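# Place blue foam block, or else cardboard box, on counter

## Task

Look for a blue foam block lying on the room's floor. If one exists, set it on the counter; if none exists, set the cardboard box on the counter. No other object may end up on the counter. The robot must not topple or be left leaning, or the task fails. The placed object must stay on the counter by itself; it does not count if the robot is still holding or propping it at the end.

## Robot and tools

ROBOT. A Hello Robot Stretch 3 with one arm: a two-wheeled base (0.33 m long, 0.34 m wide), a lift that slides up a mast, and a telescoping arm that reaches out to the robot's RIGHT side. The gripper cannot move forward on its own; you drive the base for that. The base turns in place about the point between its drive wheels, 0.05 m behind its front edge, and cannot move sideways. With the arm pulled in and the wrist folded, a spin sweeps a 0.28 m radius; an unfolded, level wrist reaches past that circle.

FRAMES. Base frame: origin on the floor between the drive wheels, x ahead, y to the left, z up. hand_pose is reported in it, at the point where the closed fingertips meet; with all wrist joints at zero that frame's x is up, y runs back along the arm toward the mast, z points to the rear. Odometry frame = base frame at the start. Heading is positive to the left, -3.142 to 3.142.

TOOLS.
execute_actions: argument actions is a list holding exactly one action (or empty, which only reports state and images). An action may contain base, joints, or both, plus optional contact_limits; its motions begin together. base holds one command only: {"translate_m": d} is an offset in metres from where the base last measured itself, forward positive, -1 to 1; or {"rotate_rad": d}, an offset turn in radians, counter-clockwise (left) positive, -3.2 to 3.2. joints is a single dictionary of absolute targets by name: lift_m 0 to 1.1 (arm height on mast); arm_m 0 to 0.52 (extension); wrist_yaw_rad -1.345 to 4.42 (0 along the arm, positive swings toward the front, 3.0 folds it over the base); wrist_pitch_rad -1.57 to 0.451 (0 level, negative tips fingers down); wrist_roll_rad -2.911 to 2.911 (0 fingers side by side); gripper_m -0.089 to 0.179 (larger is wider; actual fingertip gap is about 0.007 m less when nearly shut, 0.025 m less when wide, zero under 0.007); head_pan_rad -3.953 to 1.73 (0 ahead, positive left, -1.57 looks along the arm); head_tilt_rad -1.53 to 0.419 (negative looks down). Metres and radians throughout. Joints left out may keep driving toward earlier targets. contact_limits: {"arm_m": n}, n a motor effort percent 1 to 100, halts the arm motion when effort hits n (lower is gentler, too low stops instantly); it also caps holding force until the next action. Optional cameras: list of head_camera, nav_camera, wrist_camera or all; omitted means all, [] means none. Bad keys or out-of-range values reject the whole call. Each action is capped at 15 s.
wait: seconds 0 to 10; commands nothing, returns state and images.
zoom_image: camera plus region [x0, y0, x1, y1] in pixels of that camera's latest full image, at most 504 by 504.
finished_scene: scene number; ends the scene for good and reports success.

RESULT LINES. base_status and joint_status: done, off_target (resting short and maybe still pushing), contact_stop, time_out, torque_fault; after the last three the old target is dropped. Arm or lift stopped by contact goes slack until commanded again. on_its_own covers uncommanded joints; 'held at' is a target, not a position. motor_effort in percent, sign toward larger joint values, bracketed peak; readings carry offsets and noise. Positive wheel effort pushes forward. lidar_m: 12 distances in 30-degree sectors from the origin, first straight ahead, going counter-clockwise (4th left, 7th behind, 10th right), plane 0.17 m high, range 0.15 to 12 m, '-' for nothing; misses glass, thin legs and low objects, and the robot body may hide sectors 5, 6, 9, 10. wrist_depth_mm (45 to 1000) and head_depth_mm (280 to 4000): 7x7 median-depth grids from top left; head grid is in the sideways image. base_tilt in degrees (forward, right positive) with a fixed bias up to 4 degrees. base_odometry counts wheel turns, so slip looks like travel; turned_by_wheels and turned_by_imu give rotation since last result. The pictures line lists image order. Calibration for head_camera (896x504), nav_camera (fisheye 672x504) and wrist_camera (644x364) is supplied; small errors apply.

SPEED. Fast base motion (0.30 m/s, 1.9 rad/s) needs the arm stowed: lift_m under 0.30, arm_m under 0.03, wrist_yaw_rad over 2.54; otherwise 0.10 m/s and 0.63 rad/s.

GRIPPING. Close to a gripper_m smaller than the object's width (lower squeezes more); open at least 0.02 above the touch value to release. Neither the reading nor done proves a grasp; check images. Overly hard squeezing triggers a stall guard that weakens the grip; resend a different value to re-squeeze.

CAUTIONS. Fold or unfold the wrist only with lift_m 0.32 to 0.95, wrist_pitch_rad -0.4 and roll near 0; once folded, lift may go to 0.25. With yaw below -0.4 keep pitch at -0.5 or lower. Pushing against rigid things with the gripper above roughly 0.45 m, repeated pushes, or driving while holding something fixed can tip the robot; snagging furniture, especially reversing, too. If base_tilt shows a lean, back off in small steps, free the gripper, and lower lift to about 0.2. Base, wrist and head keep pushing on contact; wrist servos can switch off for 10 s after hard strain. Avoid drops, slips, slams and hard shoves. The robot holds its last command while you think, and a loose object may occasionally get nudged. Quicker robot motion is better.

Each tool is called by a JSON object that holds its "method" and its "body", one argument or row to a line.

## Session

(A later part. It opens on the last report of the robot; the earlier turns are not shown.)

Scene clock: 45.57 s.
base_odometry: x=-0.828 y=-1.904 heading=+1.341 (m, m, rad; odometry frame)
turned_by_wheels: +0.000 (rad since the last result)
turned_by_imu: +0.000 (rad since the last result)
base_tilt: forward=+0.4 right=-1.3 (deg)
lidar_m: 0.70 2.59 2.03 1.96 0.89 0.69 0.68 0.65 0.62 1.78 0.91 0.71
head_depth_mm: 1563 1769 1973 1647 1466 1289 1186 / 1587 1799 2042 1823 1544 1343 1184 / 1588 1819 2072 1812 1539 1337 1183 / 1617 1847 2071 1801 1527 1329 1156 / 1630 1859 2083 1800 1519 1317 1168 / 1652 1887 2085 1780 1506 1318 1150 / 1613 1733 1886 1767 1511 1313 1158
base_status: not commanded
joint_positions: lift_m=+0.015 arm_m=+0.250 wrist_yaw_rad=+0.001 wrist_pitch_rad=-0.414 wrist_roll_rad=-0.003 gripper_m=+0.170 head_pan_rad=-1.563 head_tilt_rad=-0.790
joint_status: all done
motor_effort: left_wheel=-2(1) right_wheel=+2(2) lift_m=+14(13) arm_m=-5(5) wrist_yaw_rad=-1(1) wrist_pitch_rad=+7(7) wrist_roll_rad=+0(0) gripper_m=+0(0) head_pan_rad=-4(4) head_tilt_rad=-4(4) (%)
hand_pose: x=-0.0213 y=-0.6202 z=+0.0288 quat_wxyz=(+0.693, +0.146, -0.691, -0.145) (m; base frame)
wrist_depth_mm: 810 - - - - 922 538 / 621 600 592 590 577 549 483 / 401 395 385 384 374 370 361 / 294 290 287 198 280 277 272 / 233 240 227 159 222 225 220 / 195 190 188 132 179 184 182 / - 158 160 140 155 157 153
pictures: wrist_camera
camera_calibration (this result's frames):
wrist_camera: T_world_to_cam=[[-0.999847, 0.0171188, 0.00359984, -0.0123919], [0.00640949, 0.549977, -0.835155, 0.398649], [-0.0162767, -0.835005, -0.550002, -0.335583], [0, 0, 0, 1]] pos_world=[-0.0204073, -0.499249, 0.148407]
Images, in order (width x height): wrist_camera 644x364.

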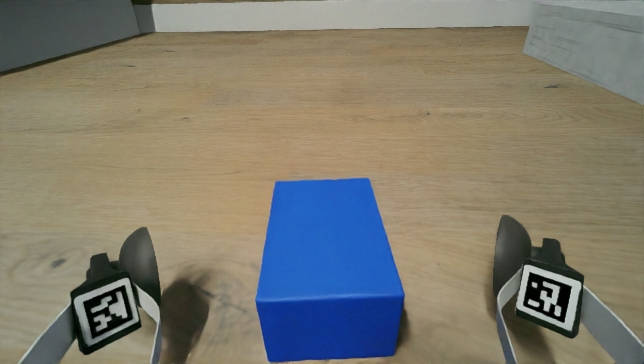

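{"method": "execute_actions", "body": {
  "actions": [
    {"joints":{"gripper_m":0.03}}
  ],
  "cameras": ["wrist_camera"]
}}

{"method": "execute_actions", "body": {
  "actions": [
    {"joints":{"lift_m":0.95,"arm_m":0.0,"head_pan_rad":-0.6,"head_tilt_rad":-0.5}}
  ]
}}

Scene clock: 47.80 s.
base_odometry: x=-0.828 y=-1.904 heading=+1.341 (m, m, rad; odometry frame)
turned_by_wheels: +0.000 (rad since the last result)
turned_by_imu: +0.000 (rad since the last result)
base_tilt: forward=+0.2 right=-1.3 (deg)
lidar_m: 0.70 2.61 2.04 1.96 0.89 0.70 0.68 0.65 0.62 1.78 0.91 0.71
head_depth_mm: 1557 1763 1979 1646 1468 1289 1186 / 1579 1805 2031 1820 1535 1335 1182 / 1604 1824 2075 1817 1544 1334 1175 / 1610 1847 2073 1798 1530 1326 1153 / 1635 1868 2096 1792 1526 1317 1171 / 1649 1880 2088 1777 1513 1318 1150 / 1601 1734 1884 1773 1506 1311 1158
base_status: not commanded
joint_positions: lift_m=+0.015 arm_m=+0.250 wrist_yaw_rad=+0.001 wrist_pitch_rad=-0.415 wrist_roll_rad=-0.003 gripper_m=+0.031 head_pan_rad=-1.563 head_tilt_rad=-0.790
joint_status: all done
motor_effort: left_wheel=-1(2) right_wheel=+1(1) lift_m=+14(14) arm_m=-5(5) wrist_yaw_rad=-1(0) wrist_pitch_rad=+7(7) wrist_roll_rad=+0(0) gripper_m=-15(100) head_pan_rad=-4(4) head_tilt_rad=-4(5) (%)
hand_pose: x=-0.0213 y=-0.6201 z=+0.0286 quat_wxyz=(+0.693, +0.146, -0.691, -0.145) (m; base frame)
wrist_depth_mm: 797 - - - - 938 533 / 617 610 585 575 572 549 481 / 398 390 386 379 375 367 363 / 293 287 285 198 278 275 273 / 231 229 226 158 223 219 218 / 191 190 - 131 131 184 183 / 163 162 156 140 154 159 156
pictures: wrist_camera
camera_calibration (this result's frames):
wrist_camera: T_world_to_cam=[[-0.999847, 0.0171151, 0.00361562, -0.0123958], [0.00640868, 0.550715, -0.834669, 0.398866], [-0.0162766, -0.834518, -0.55074, -0.335277], [0, 0, 0, 1]] pos_world=[-0.0204072, -0.499244, 0.148315]
Images, in order (width x height): wrist_camera 644x364.

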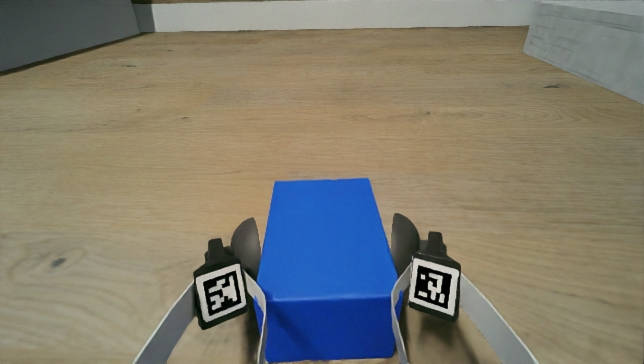

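Scene clock: 57.13 s.
base_odometry: x=-0.828 y=-1.904 heading=+1.341 (m, m, rad; odometry frame)
turned_by_wheels: +0.000 (rad since the last result)
turned_by_imu: +0.000 (rad since the last result)
base_tilt: forward=+0.2 right=-1.3 (deg)
lidar_m: 0.70 2.60 2.04 1.96 0.89 0.69 0.68 0.65 0.62 1.77 0.91 0.71
head_depth_mm: 2165 2231 1184 1121 1316 1549 1358 / 2414 2548 1172 1028 1187 1431 1350 / 2756 2930 1159 957 1091 1272 1343 / 3196 3421 1145 901 1003 1156 1333 / 3793 - 1129 848 930 1063 1273 / 3815 - 1115 802 869 978 1127 / 3597 3942 1102 767 810 911 1034
base_status: not commanded
joint_positions: lift_m=+0.950 arm_m=+0.000 wrist_yaw_rad=+0.001 wrist_pitch_rad=-0.418 wrist_roll_rad=-0.003 gripper_m=+0.031 head_pan_rad=-0.607 head_tilt_rad=-0.507
joint_status: all done
motor_effort: left_wheel=-2(1) right_wheel=+1(1) lift_m=+23(25) arm_m=-5(5) wrist_yaw_rad=+0(1) wrist_pitch_rad=+9(9) wrist_roll_rad=+0(0) gripper_m=-15(14) head_pan_rad=+5(64) head_tilt_rad=+4(24) (%)
hand_pose: x=-0.0213 y=-0.3697 z=+0.9623 quat_wxyz=(+0.693, +0.147, -0.690, -0.147) (m; base frame)
wrist_depth_mm: - - - - - 905 802 / 802 - - - - 973 811 / 763 - - - - - 797 / 766 - - 199 - 889 775 / 780 - - 158 - - 678 / 774 - - 131 131 - 576 / 773 - - 140 - - 501
pictures: head_camera (sideways: a quarter turn clockwise sets it upright), nav_camera (sideways: a quarter turn counterclockwise sets it upright), wrist_camera
camera_calibration (this result's frames):
head_camera: T_world_to_cam=[[-0.432972, 0.248658, -0.866432, 1.15532], [0.560331, 0.827172, -0.0426174, 0.0557076], [0.706091, -0.50394, -0.497473, 0.595219], [0, 0, 0, 1]] pos_world=[0.048729, -0.0334044, 1.29949]
nav_camera: T_world_to_cam=[[0.398771, -0.308231, 0.863699, -1.09506], [-0.591375, -0.806263, -0.0146948, 0.0699014], [0.700898, -0.50491, -0.503794, 0.608502], [0, 0, 0, 1]] pos_world=[0.0515173, 0.0260672, 1.25339]
wrist_camera: T_world_to_cam=[[-0.999845, 0.0171909, 0.00367053, -0.0201016], [0.00645448, 0.553257, -0.832986, 1.03962], [-0.0163505, -0.832833, -0.553282, 0.39096], [0, 0, 0, 1]] pos_world=[-0.0204163, -0.249228, 1.08238]
Images, in order (width x height): head_camera 896x504, nav_camera 672x504, wrist_camera 644x364.

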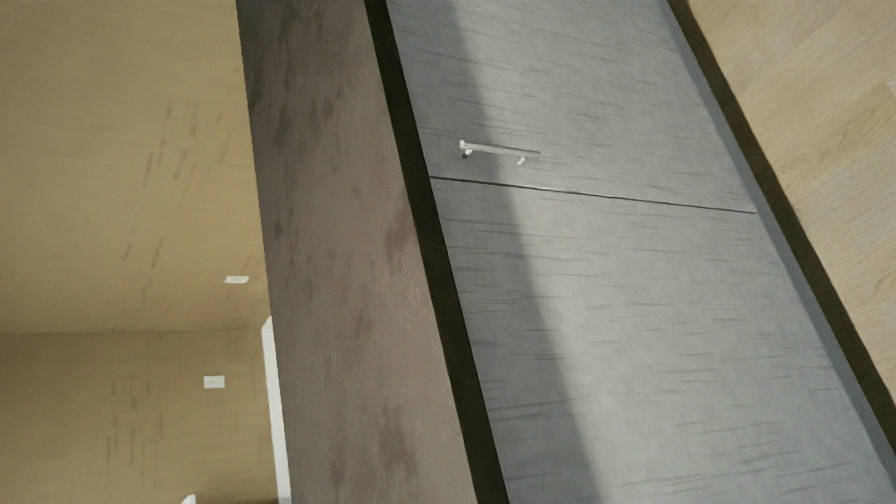

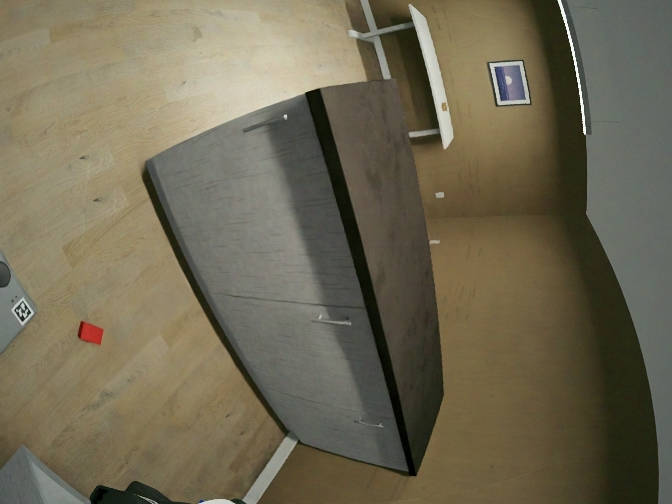

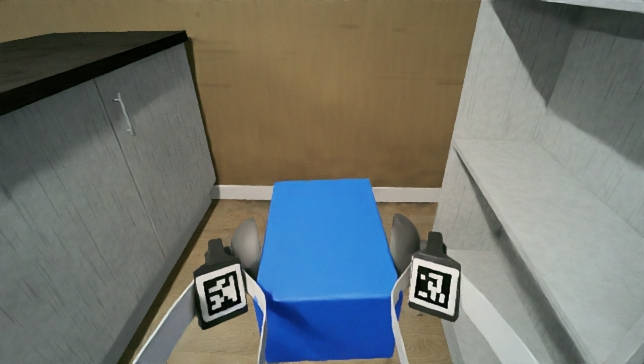

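{"method": "execute_actions", "body": {
  "actions": [
    {"base":{"translate_m":0.25},"joints":{"lift_m":1.0}}
  ],
  "cameras": []
}}

{"method": "execute_actions", "body": {
  "actions": [
    {"base":{"rotate_rad":1.2},"joints":{"head_pan_rad":-1.57,"head_tilt_rad":-0.7}}
  ],
  "cameras": []
}}

{"method": "execute_actions", "body": {
  "actions": [
    {"joints":{"arm_m":0.33}}
  ]
}}

Scene clock: 61.07 s.
base_odometry: x=-0.771 y=-1.660 heading=+1.341 (m, m, rad; odometry frame)
turned_by_wheels: +0.000 (rad since the last result)
turned_by_imu: +0.000 (rad since the last result)
base_tilt: forward=+0.2 right=-1.3 (deg)
lidar_m: 0.45 2.56 2.01 1.98 1.21 0.95 0.93 0.81 1.40 1.29 0.59 0.46
head_depth_mm: 2172 2277 1189 799 806 977 1265 / 2447 2585 1172 790 736 871 1067 / 2815 2989 1163 787 662 785 938 / 3244 3471 1143 777 631 714 839 / 3687 - 3832 768 586 655 761 / 3560 3888 3792 765 580 605 692 / 3408 3665 3788 757 578 562 636
base_status: done
joint_positions: lift_m=+1.000 arm_m=+0.000 wrist_yaw_rad=+0.001 wrist_pitch_rad=-0.418 wrist_roll_rad=-0.003 gripper_m=+0.031 head_pan_rad=-0.607 head_tilt_rad=-0.507
joint_status: all done
motor_effort: left_wheel=-1(5) right_wheel=+2(7) lift_m=+23(24) arm_m=-5(5) wrist_yaw_rad=-1(1) wrist_pitch_rad=+9(9) wrist_roll_rad=+0(0) gripper_m=-15(15) head_pan_rad=+5(5) head_tilt_rad=+3(4) (%)
hand_pose: x=-0.0213 y=-0.3697 z=+1.0123 quat_wxyz=(+0.693, +0.148, -0.690, -0.147) (m; base frame)
wrist_depth_mm: - - - - - - 900 / 927 891 - - - - 967 / 593 693 - - - - - / 482 702 - 199 - - 955 / 488 708 - 158 - - 827 / 496 704 - 131 130 - - / 497 664 - 140 - - -
pictures: none
No camera images: the call's "cameras" was empty. Leave "cameras" out to get every camera's image.

Scene clock: 63.93 s.
base_odometry: x=-0.771 y=-1.660 heading=+2.541 (m, m, rad; odometry frame)
turned_by_wheels: +1.200 (rad since the last result)
turned_by_imu: +1.203 (rad since the last result)
base_tilt: forward=+0.3 right=-1.3 (deg)
lidar_m: 1.98 1.92 1.09 0.93 0.93 0.81 1.45 0.93 0.53 0.45 0.45 2.31
head_depth_mm: 3073 1069 798 - - - - / 3666 1055 777 - - - 1186 / 3757 1050 790 - - - 1172 / 3624 3534 780 - - 833 1172 / 3467 3406 740 582 652 801 1049 / 3471 3489 736 579 616 768 1161 / 3404 3460 792 613 1540 1380 1204
base_status: done
joint_positions: lift_m=+1.000 arm_m=+0.000 wrist_yaw_rad=+0.001 wrist_pitch_rad=-0.418 wrist_roll_rad=-0.003 gripper_m=+0.031 head_pan_rad=-1.563 head_tilt_rad=-0.691
joint_status: all done
motor_effort: left_wheel=-2(6) right_wheel=+2(9) lift_m=+24(23) arm_m=-5(5) wrist_yaw_rad=-1(0) wrist_pitch_rad=+9(9) wrist_roll_rad=+0(0) gripper_m=-16(15) head_pan_rad=-4(67) head_tilt_rad=-4(20) (%)
hand_pose: x=-0.0213 y=-0.3697 z=+1.0123 quat_wxyz=(+0.693, +0.148, -0.690, -0.147) (m; base frame)
wrist_depth_mm: - - - - - - - / - - - - 836 812 793 / - - 568 569 549 539 539 / - 475 423 201 417 410 407 / - 355 340 158 335 357 455 / - 283 - 132 131 458 548 / - 256 322 140 444 554 726
pictures: none
No camera images: the call's "cameras" was empty. Leave "cameras" out to get every camera's image.

Scene clock: 67.57 s.
base_odometry: x=-0.771 y=-1.660 heading=+2.541 (m, m, rad; odometry frame)
turned_by_wheels: +0.000 (rad since the last result)
turned_by_imu: +0.000 (rad since the last result)
base_tilt: forward=+0.3 right=-1.3 (deg)
lidar_m: 1.98 1.92 1.09 0.93 0.93 0.81 1.45 0.92 0.53 0.45 0.45 2.31
head_depth_mm: 3036 1012 768 638 784 1014 1232 / - 907 761 614 744 956 1201 / 3575 - 752 606 709 897 1180 / 3584 3759 722 586 677 845 1151 / 3386 3420 743 582 648 802 1045 / 3460 3456 736 579 615 767 1160 / 3390 3483 787 614 1543 1387 1206
base_status: not commanded
joint_positions: lift_m=+1.000 arm_m=+0.330 wrist_yaw_rad=+0.001 wrist_pitch_rad=-0.418 wrist_roll_rad=-0.003 gripper_m=+0.031 head_pan_rad=-1.563 head_tilt_rad=-0.691
joint_status: all done
motor_effort: left_wheel=-2(2) right_wheel=+3(2) lift_m=+23(24) arm_m=+5(6) wrist_yaw_rad=+0(0) wrist_pitch_rad=+9(9) wrist_roll_rad=+0(0) gripper_m=-15(16) head_pan_rad=-4(4) head_tilt_rad=-4(4) (%)
hand_pose: x=-0.0214 y=-0.6989 z=+1.0123 quat_wxyz=(+0.693, +0.147, -0.690, -0.147) (m; base frame)
wrist_depth_mm: - - - - - - - / - - - - - - - / - - - - 553 539 529 / - 426 422 199 414 408 404 / 357 339 339 158 334 324 323 / 284 280 - 131 130 272 271 / 241 242 232 140 229 233 232
pictures: head_camera (sideways: a quarter turn clockwise sets it upright), nav_camera (sideways: a quarter turn counterclockwise sets it upright), wrist_camera
camera_calibration (this result's frames):
head_camera: T_world_to_cam=[[-0.0477127, 0.647235, -0.760796, 1.01525], [0.998847, 0.0269011, -0.0397563, 0.0492979], [-0.00526539, -0.761816, -0.647772, 0.795094], [0, 0, 0, 1]] pos_world=[0.00338582, -0.0527167, 1.2894]
nav_camera: T_world_to_cam=[[-0.0206842, -0.653053, 0.75703, -0.953432], [-0.999745, 0.0203724, -0.00974154, 0.0659409], [-0.00906076, -0.757038, -0.653308, 0.807344], [0, 0, 0, 1]] pos_world=[0.0535182, -0.012795, 1.24986]
wrist_camera: T_world_to_cam=[[-0.999844, 0.0172771, 0.00367661, -0.014591], [0.00650076, 0.553441, -0.832863, 1.26339], [-0.0164242, -0.832709, -0.553467, 0.14469], [0, 0, 0, 1]] pos_world=[-0.0204253, -0.578473, 1.13236]
Images, in order (width x height): head_camera 896x504, nav_camera 672x504, wrist_camera 644x364.

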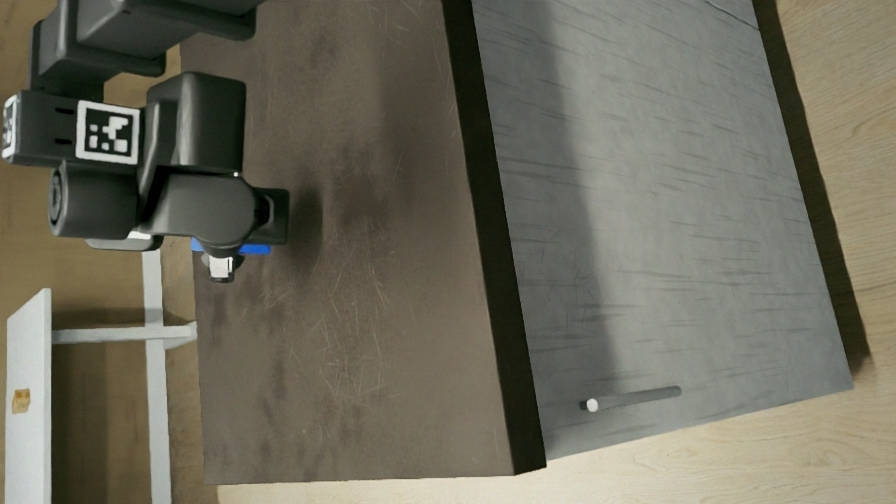

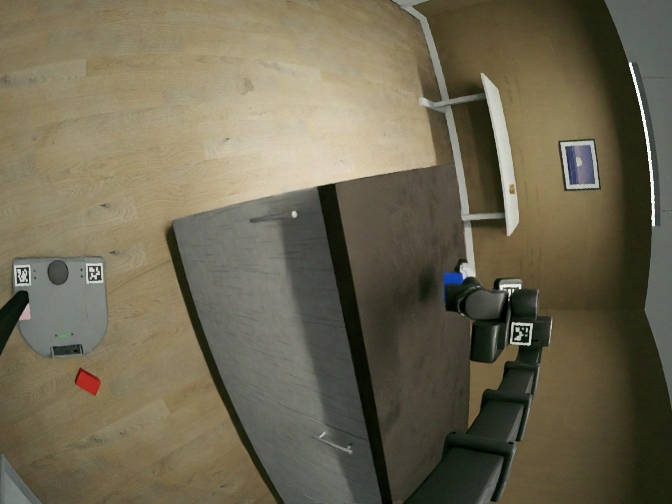

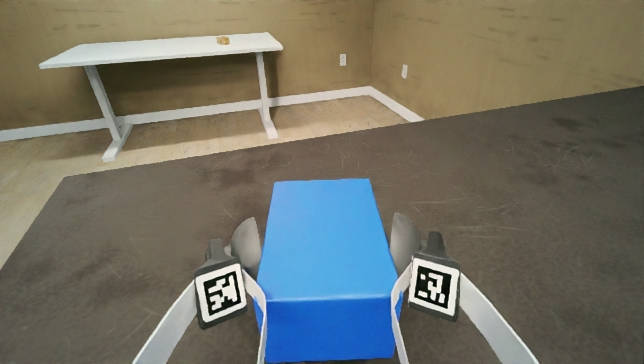

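{"method": "execute_actions", "body": {
  "actions": [
    {"joints":{"lift_m":0.934}}
  ],
  "cameras": []
}}

{"method": "execute_actions", "body": {
  "actions": [
    {"joints":{"gripper_m":0.14}}
  ],
  "cameras": []
}}

{"method": "execute_actions", "body": {
  "actions": [
    {"joints":{"lift_m":1.02,"arm_m":0.1}}
  ],
  "cameras": ["head_camera","wrist_camera"]
}}

Scene clock: 69.30 s.
base_odometry: x=-0.771 y=-1.660 heading=+2.541 (m, m, rad; odometry frame)
turned_by_wheels: +0.000 (rad since the last result)
turned_by_imu: +0.000 (rad since the last result)
base_tilt: forward=+0.3 right=-1.4 (deg)
lidar_m: 1.97 1.93 1.09 0.93 0.93 0.81 1.45 0.93 0.52 0.45 0.45 2.31
head_depth_mm: 3075 3034 - 636 796 1014 1232 / 3676 - 705 615 744 953 1203 / 3702 - 676 607 709 897 1177 / 3648 3807 719 586 678 846 1152 / 3401 3428 742 582 649 802 1048 / 3465 3511 734 579 617 771 1160 / 3340 3449 789 614 1540 1379 1202
base_status: not commanded
joint_positions: lift_m=+0.934 arm_m=+0.330 wrist_yaw_rad=+0.001 wrist_pitch_rad=-0.418 wrist_roll_rad=-0.003 gripper_m=+0.031 head_pan_rad=-1.563 head_tilt_rad=-0.691
joint_status: all done
motor_effort: left_wheel=-1(1) right_wheel=+1(3) lift_m=+14(20) arm_m=+5(5) wrist_yaw_rad=-1(0) wrist_pitch_rad=+9(9) wrist_roll_rad=+0(0) gripper_m=-15(15) head_pan_rad=-4(5) head_tilt_rad=-4(4) (%)
hand_pose: x=-0.0214 y=-0.6989 z=+0.9469 quat_wxyz=(+0.693, +0.148, -0.690, -0.147) (m; base frame)
wrist_depth_mm: - - - - - - - / - - - - - 570 548 / - 411 403 398 389 384 377 / 305 302 300 200 293 290 286 / 242 240 239 158 234 231 229 / 201 199 - 132 130 194 192 / 172 171 165 140 162 166 165
pictures: none
No camera images: the call's "cameras" was empty. Leave "cameras" out to get every camera's image.

Scene clock: 70.90 s.
base_odometry: x=-0.771 y=-1.660 heading=+2.541 (m, m, rad; odometry frame)
turned_by_wheels: +0.000 (rad since the last result)
turned_by_imu: +0.000 (rad since the last result)
base_tilt: forward=+0.3 right=-1.4 (deg)
lidar_m: 1.97 1.92 1.09 0.93 0.93 0.81 1.45 0.93 0.53 0.45 0.45 2.30
head_depth_mm: 3101 3090 - 636 797 1016 1234 / 3680 - 705 614 745 951 1206 / 3750 - 676 609 711 896 1179 / 3650 3782 719 586 678 847 1155 / 3412 3417 740 582 649 803 1046 / 3449 3473 736 578 616 768 1159 / 3395 3401 789 614 1543 1383 1200
base_status: not commanded
joint_positions: lift_m=+0.934 arm_m=+0.330 wrist_yaw_rad=+0.001 wrist_pitch_rad=-0.418 wrist_roll_rad=-0.003 gripper_m=+0.140 head_pan_rad=-1.563 head_tilt_rad=-0.691
joint_status: all done
motor_effort: left_wheel=-1(1) right_wheel=+2(3) lift_m=+14(14) arm_m=+5(5) wrist_yaw_rad=+0(0) wrist_pitch_rad=+9(9) wrist_roll_rad=+0(0) gripper_m=+1(91) head_pan_rad=-5(4) head_tilt_rad=-4(3) (%)
hand_pose: x=-0.0214 y=-0.6989 z=+0.9469 quat_wxyz=(+0.693, +0.148, -0.690, -0.147) (m; base frame)
wrist_depth_mm: - - - - - - - / - - - - - 567 562 / - 413 405 396 391 384 376 / 310 305 300 296 292 289 286 / 242 243 239 171 234 241 229 / 202 204 194 141 188 - 192 / 177 166 165 135 162 163 165
pictures: none
No camera images: the call's "cameras" was empty. Leave "cameras" out to get every camera's image.

Scene clock: 73.83 s.
base_odometry: x=-0.771 y=-1.660 heading=+2.541 (m, m, rad; odometry frame)
turned_by_wheels: +0.000 (rad since the last result)
turned_by_imu: +0.000 (rad since the last result)
base_tilt: forward=+0.3 right=-1.4 (deg)
lidar_m: 1.98 1.92 1.09 0.93 0.93 0.81 1.45 0.93 0.53 0.45 0.45 2.31
head_depth_mm: 3037 - - - 784 1014 1233 / 3690 - - 650 746 951 1203 / 3730 - - - 717 898 1176 / 3638 3779 733 585 678 844 1149 / 3410 3421 769 582 650 801 1047 / 3465 3437 734 579 617 771 1157 / 3403 3433 790 613 1541 1377 1206
base_status: not commanded
joint_positions: lift_m=+1.020 arm_m=+0.100 wrist_yaw_rad=+0.001 wrist_pitch_rad=-0.418 wrist_roll_rad=-0.003 gripper_m=+0.140 head_pan_rad=-1.563 head_tilt_rad=-0.692
joint_status: all done
motor_effort: left_wheel=-1(1) right_wheel=+2(3) lift_m=+24(24) arm_m=-5(5) wrist_yaw_rad=+0(1) wrist_pitch_rad=+9(9) wrist_roll_rad=+0(0) gripper_m=+0(1) head_pan_rad=-4(4) head_tilt_rad=-4(4) (%)
hand_pose: x=-0.0214 y=-0.4697 z=+1.0323 quat_wxyz=(+0.693, +0.148, -0.690, -0.147) (m; base frame)
wrist_depth_mm: - - - - - - - / - - - - - - 851 / - - 618 608 610 603 579 / - 486 465 408 452 448 440 / - 377 366 366 358 370 355 / - 314 307 304 301 - 295 / - 256 260 258 257 264 401
pictures: head_camera (sideways: a quarter turn clockwise sets it upright), wrist_camera
camera_calibration (this result's frames):
head_camera: T_world_to_cam=[[-0.0477129, 0.64725, -0.760783, 1.01523], [0.998847, 0.026902, -0.0397559, 0.0492974], [-0.0052654, -0.761803, -0.647787, 0.795114], [0, 0, 0, 1]] pos_world=[0.00338583, -0.0527164, 1.2894]
wrist_camera: T_world_to_cam=[[-0.999844, 0.0172941, 0.00367899, -0.0186238], [0.00651031, 0.553548, -0.832792, 1.15312], [-0.0164389, -0.832637, -0.553574, 0.346801], [0, 0, 0, 1]] pos_world=[-0.0204271, -0.349228, 1.15236]
Images, in order (width x height): head_camera 896x504, wrist_camera 644x364.

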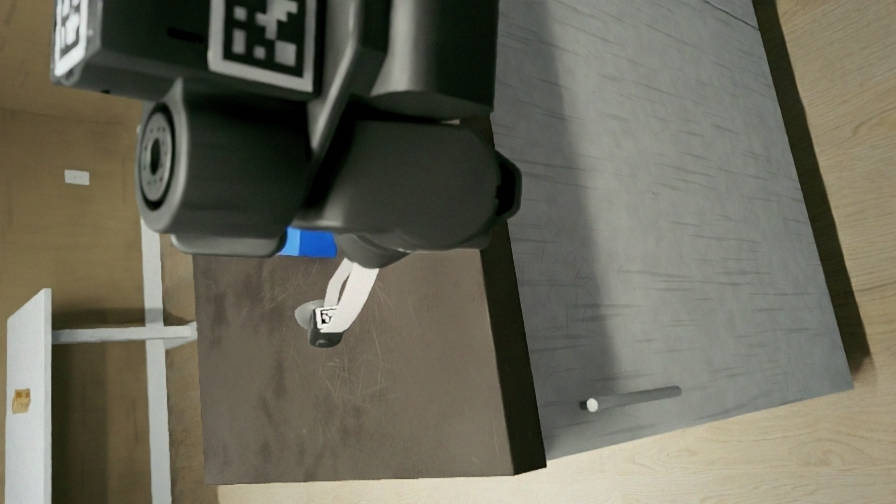

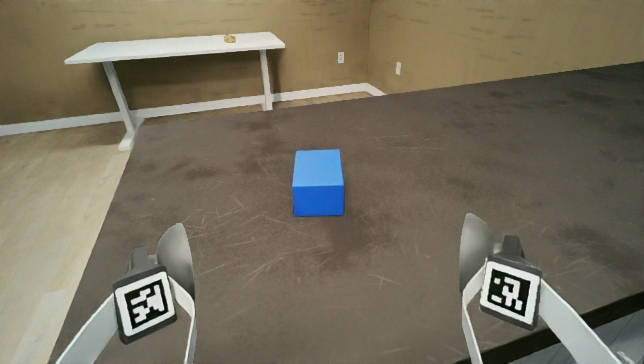

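{"method": "finished_scene", "body": {
  "scene": 1
}}

The scene is finished: the task was done.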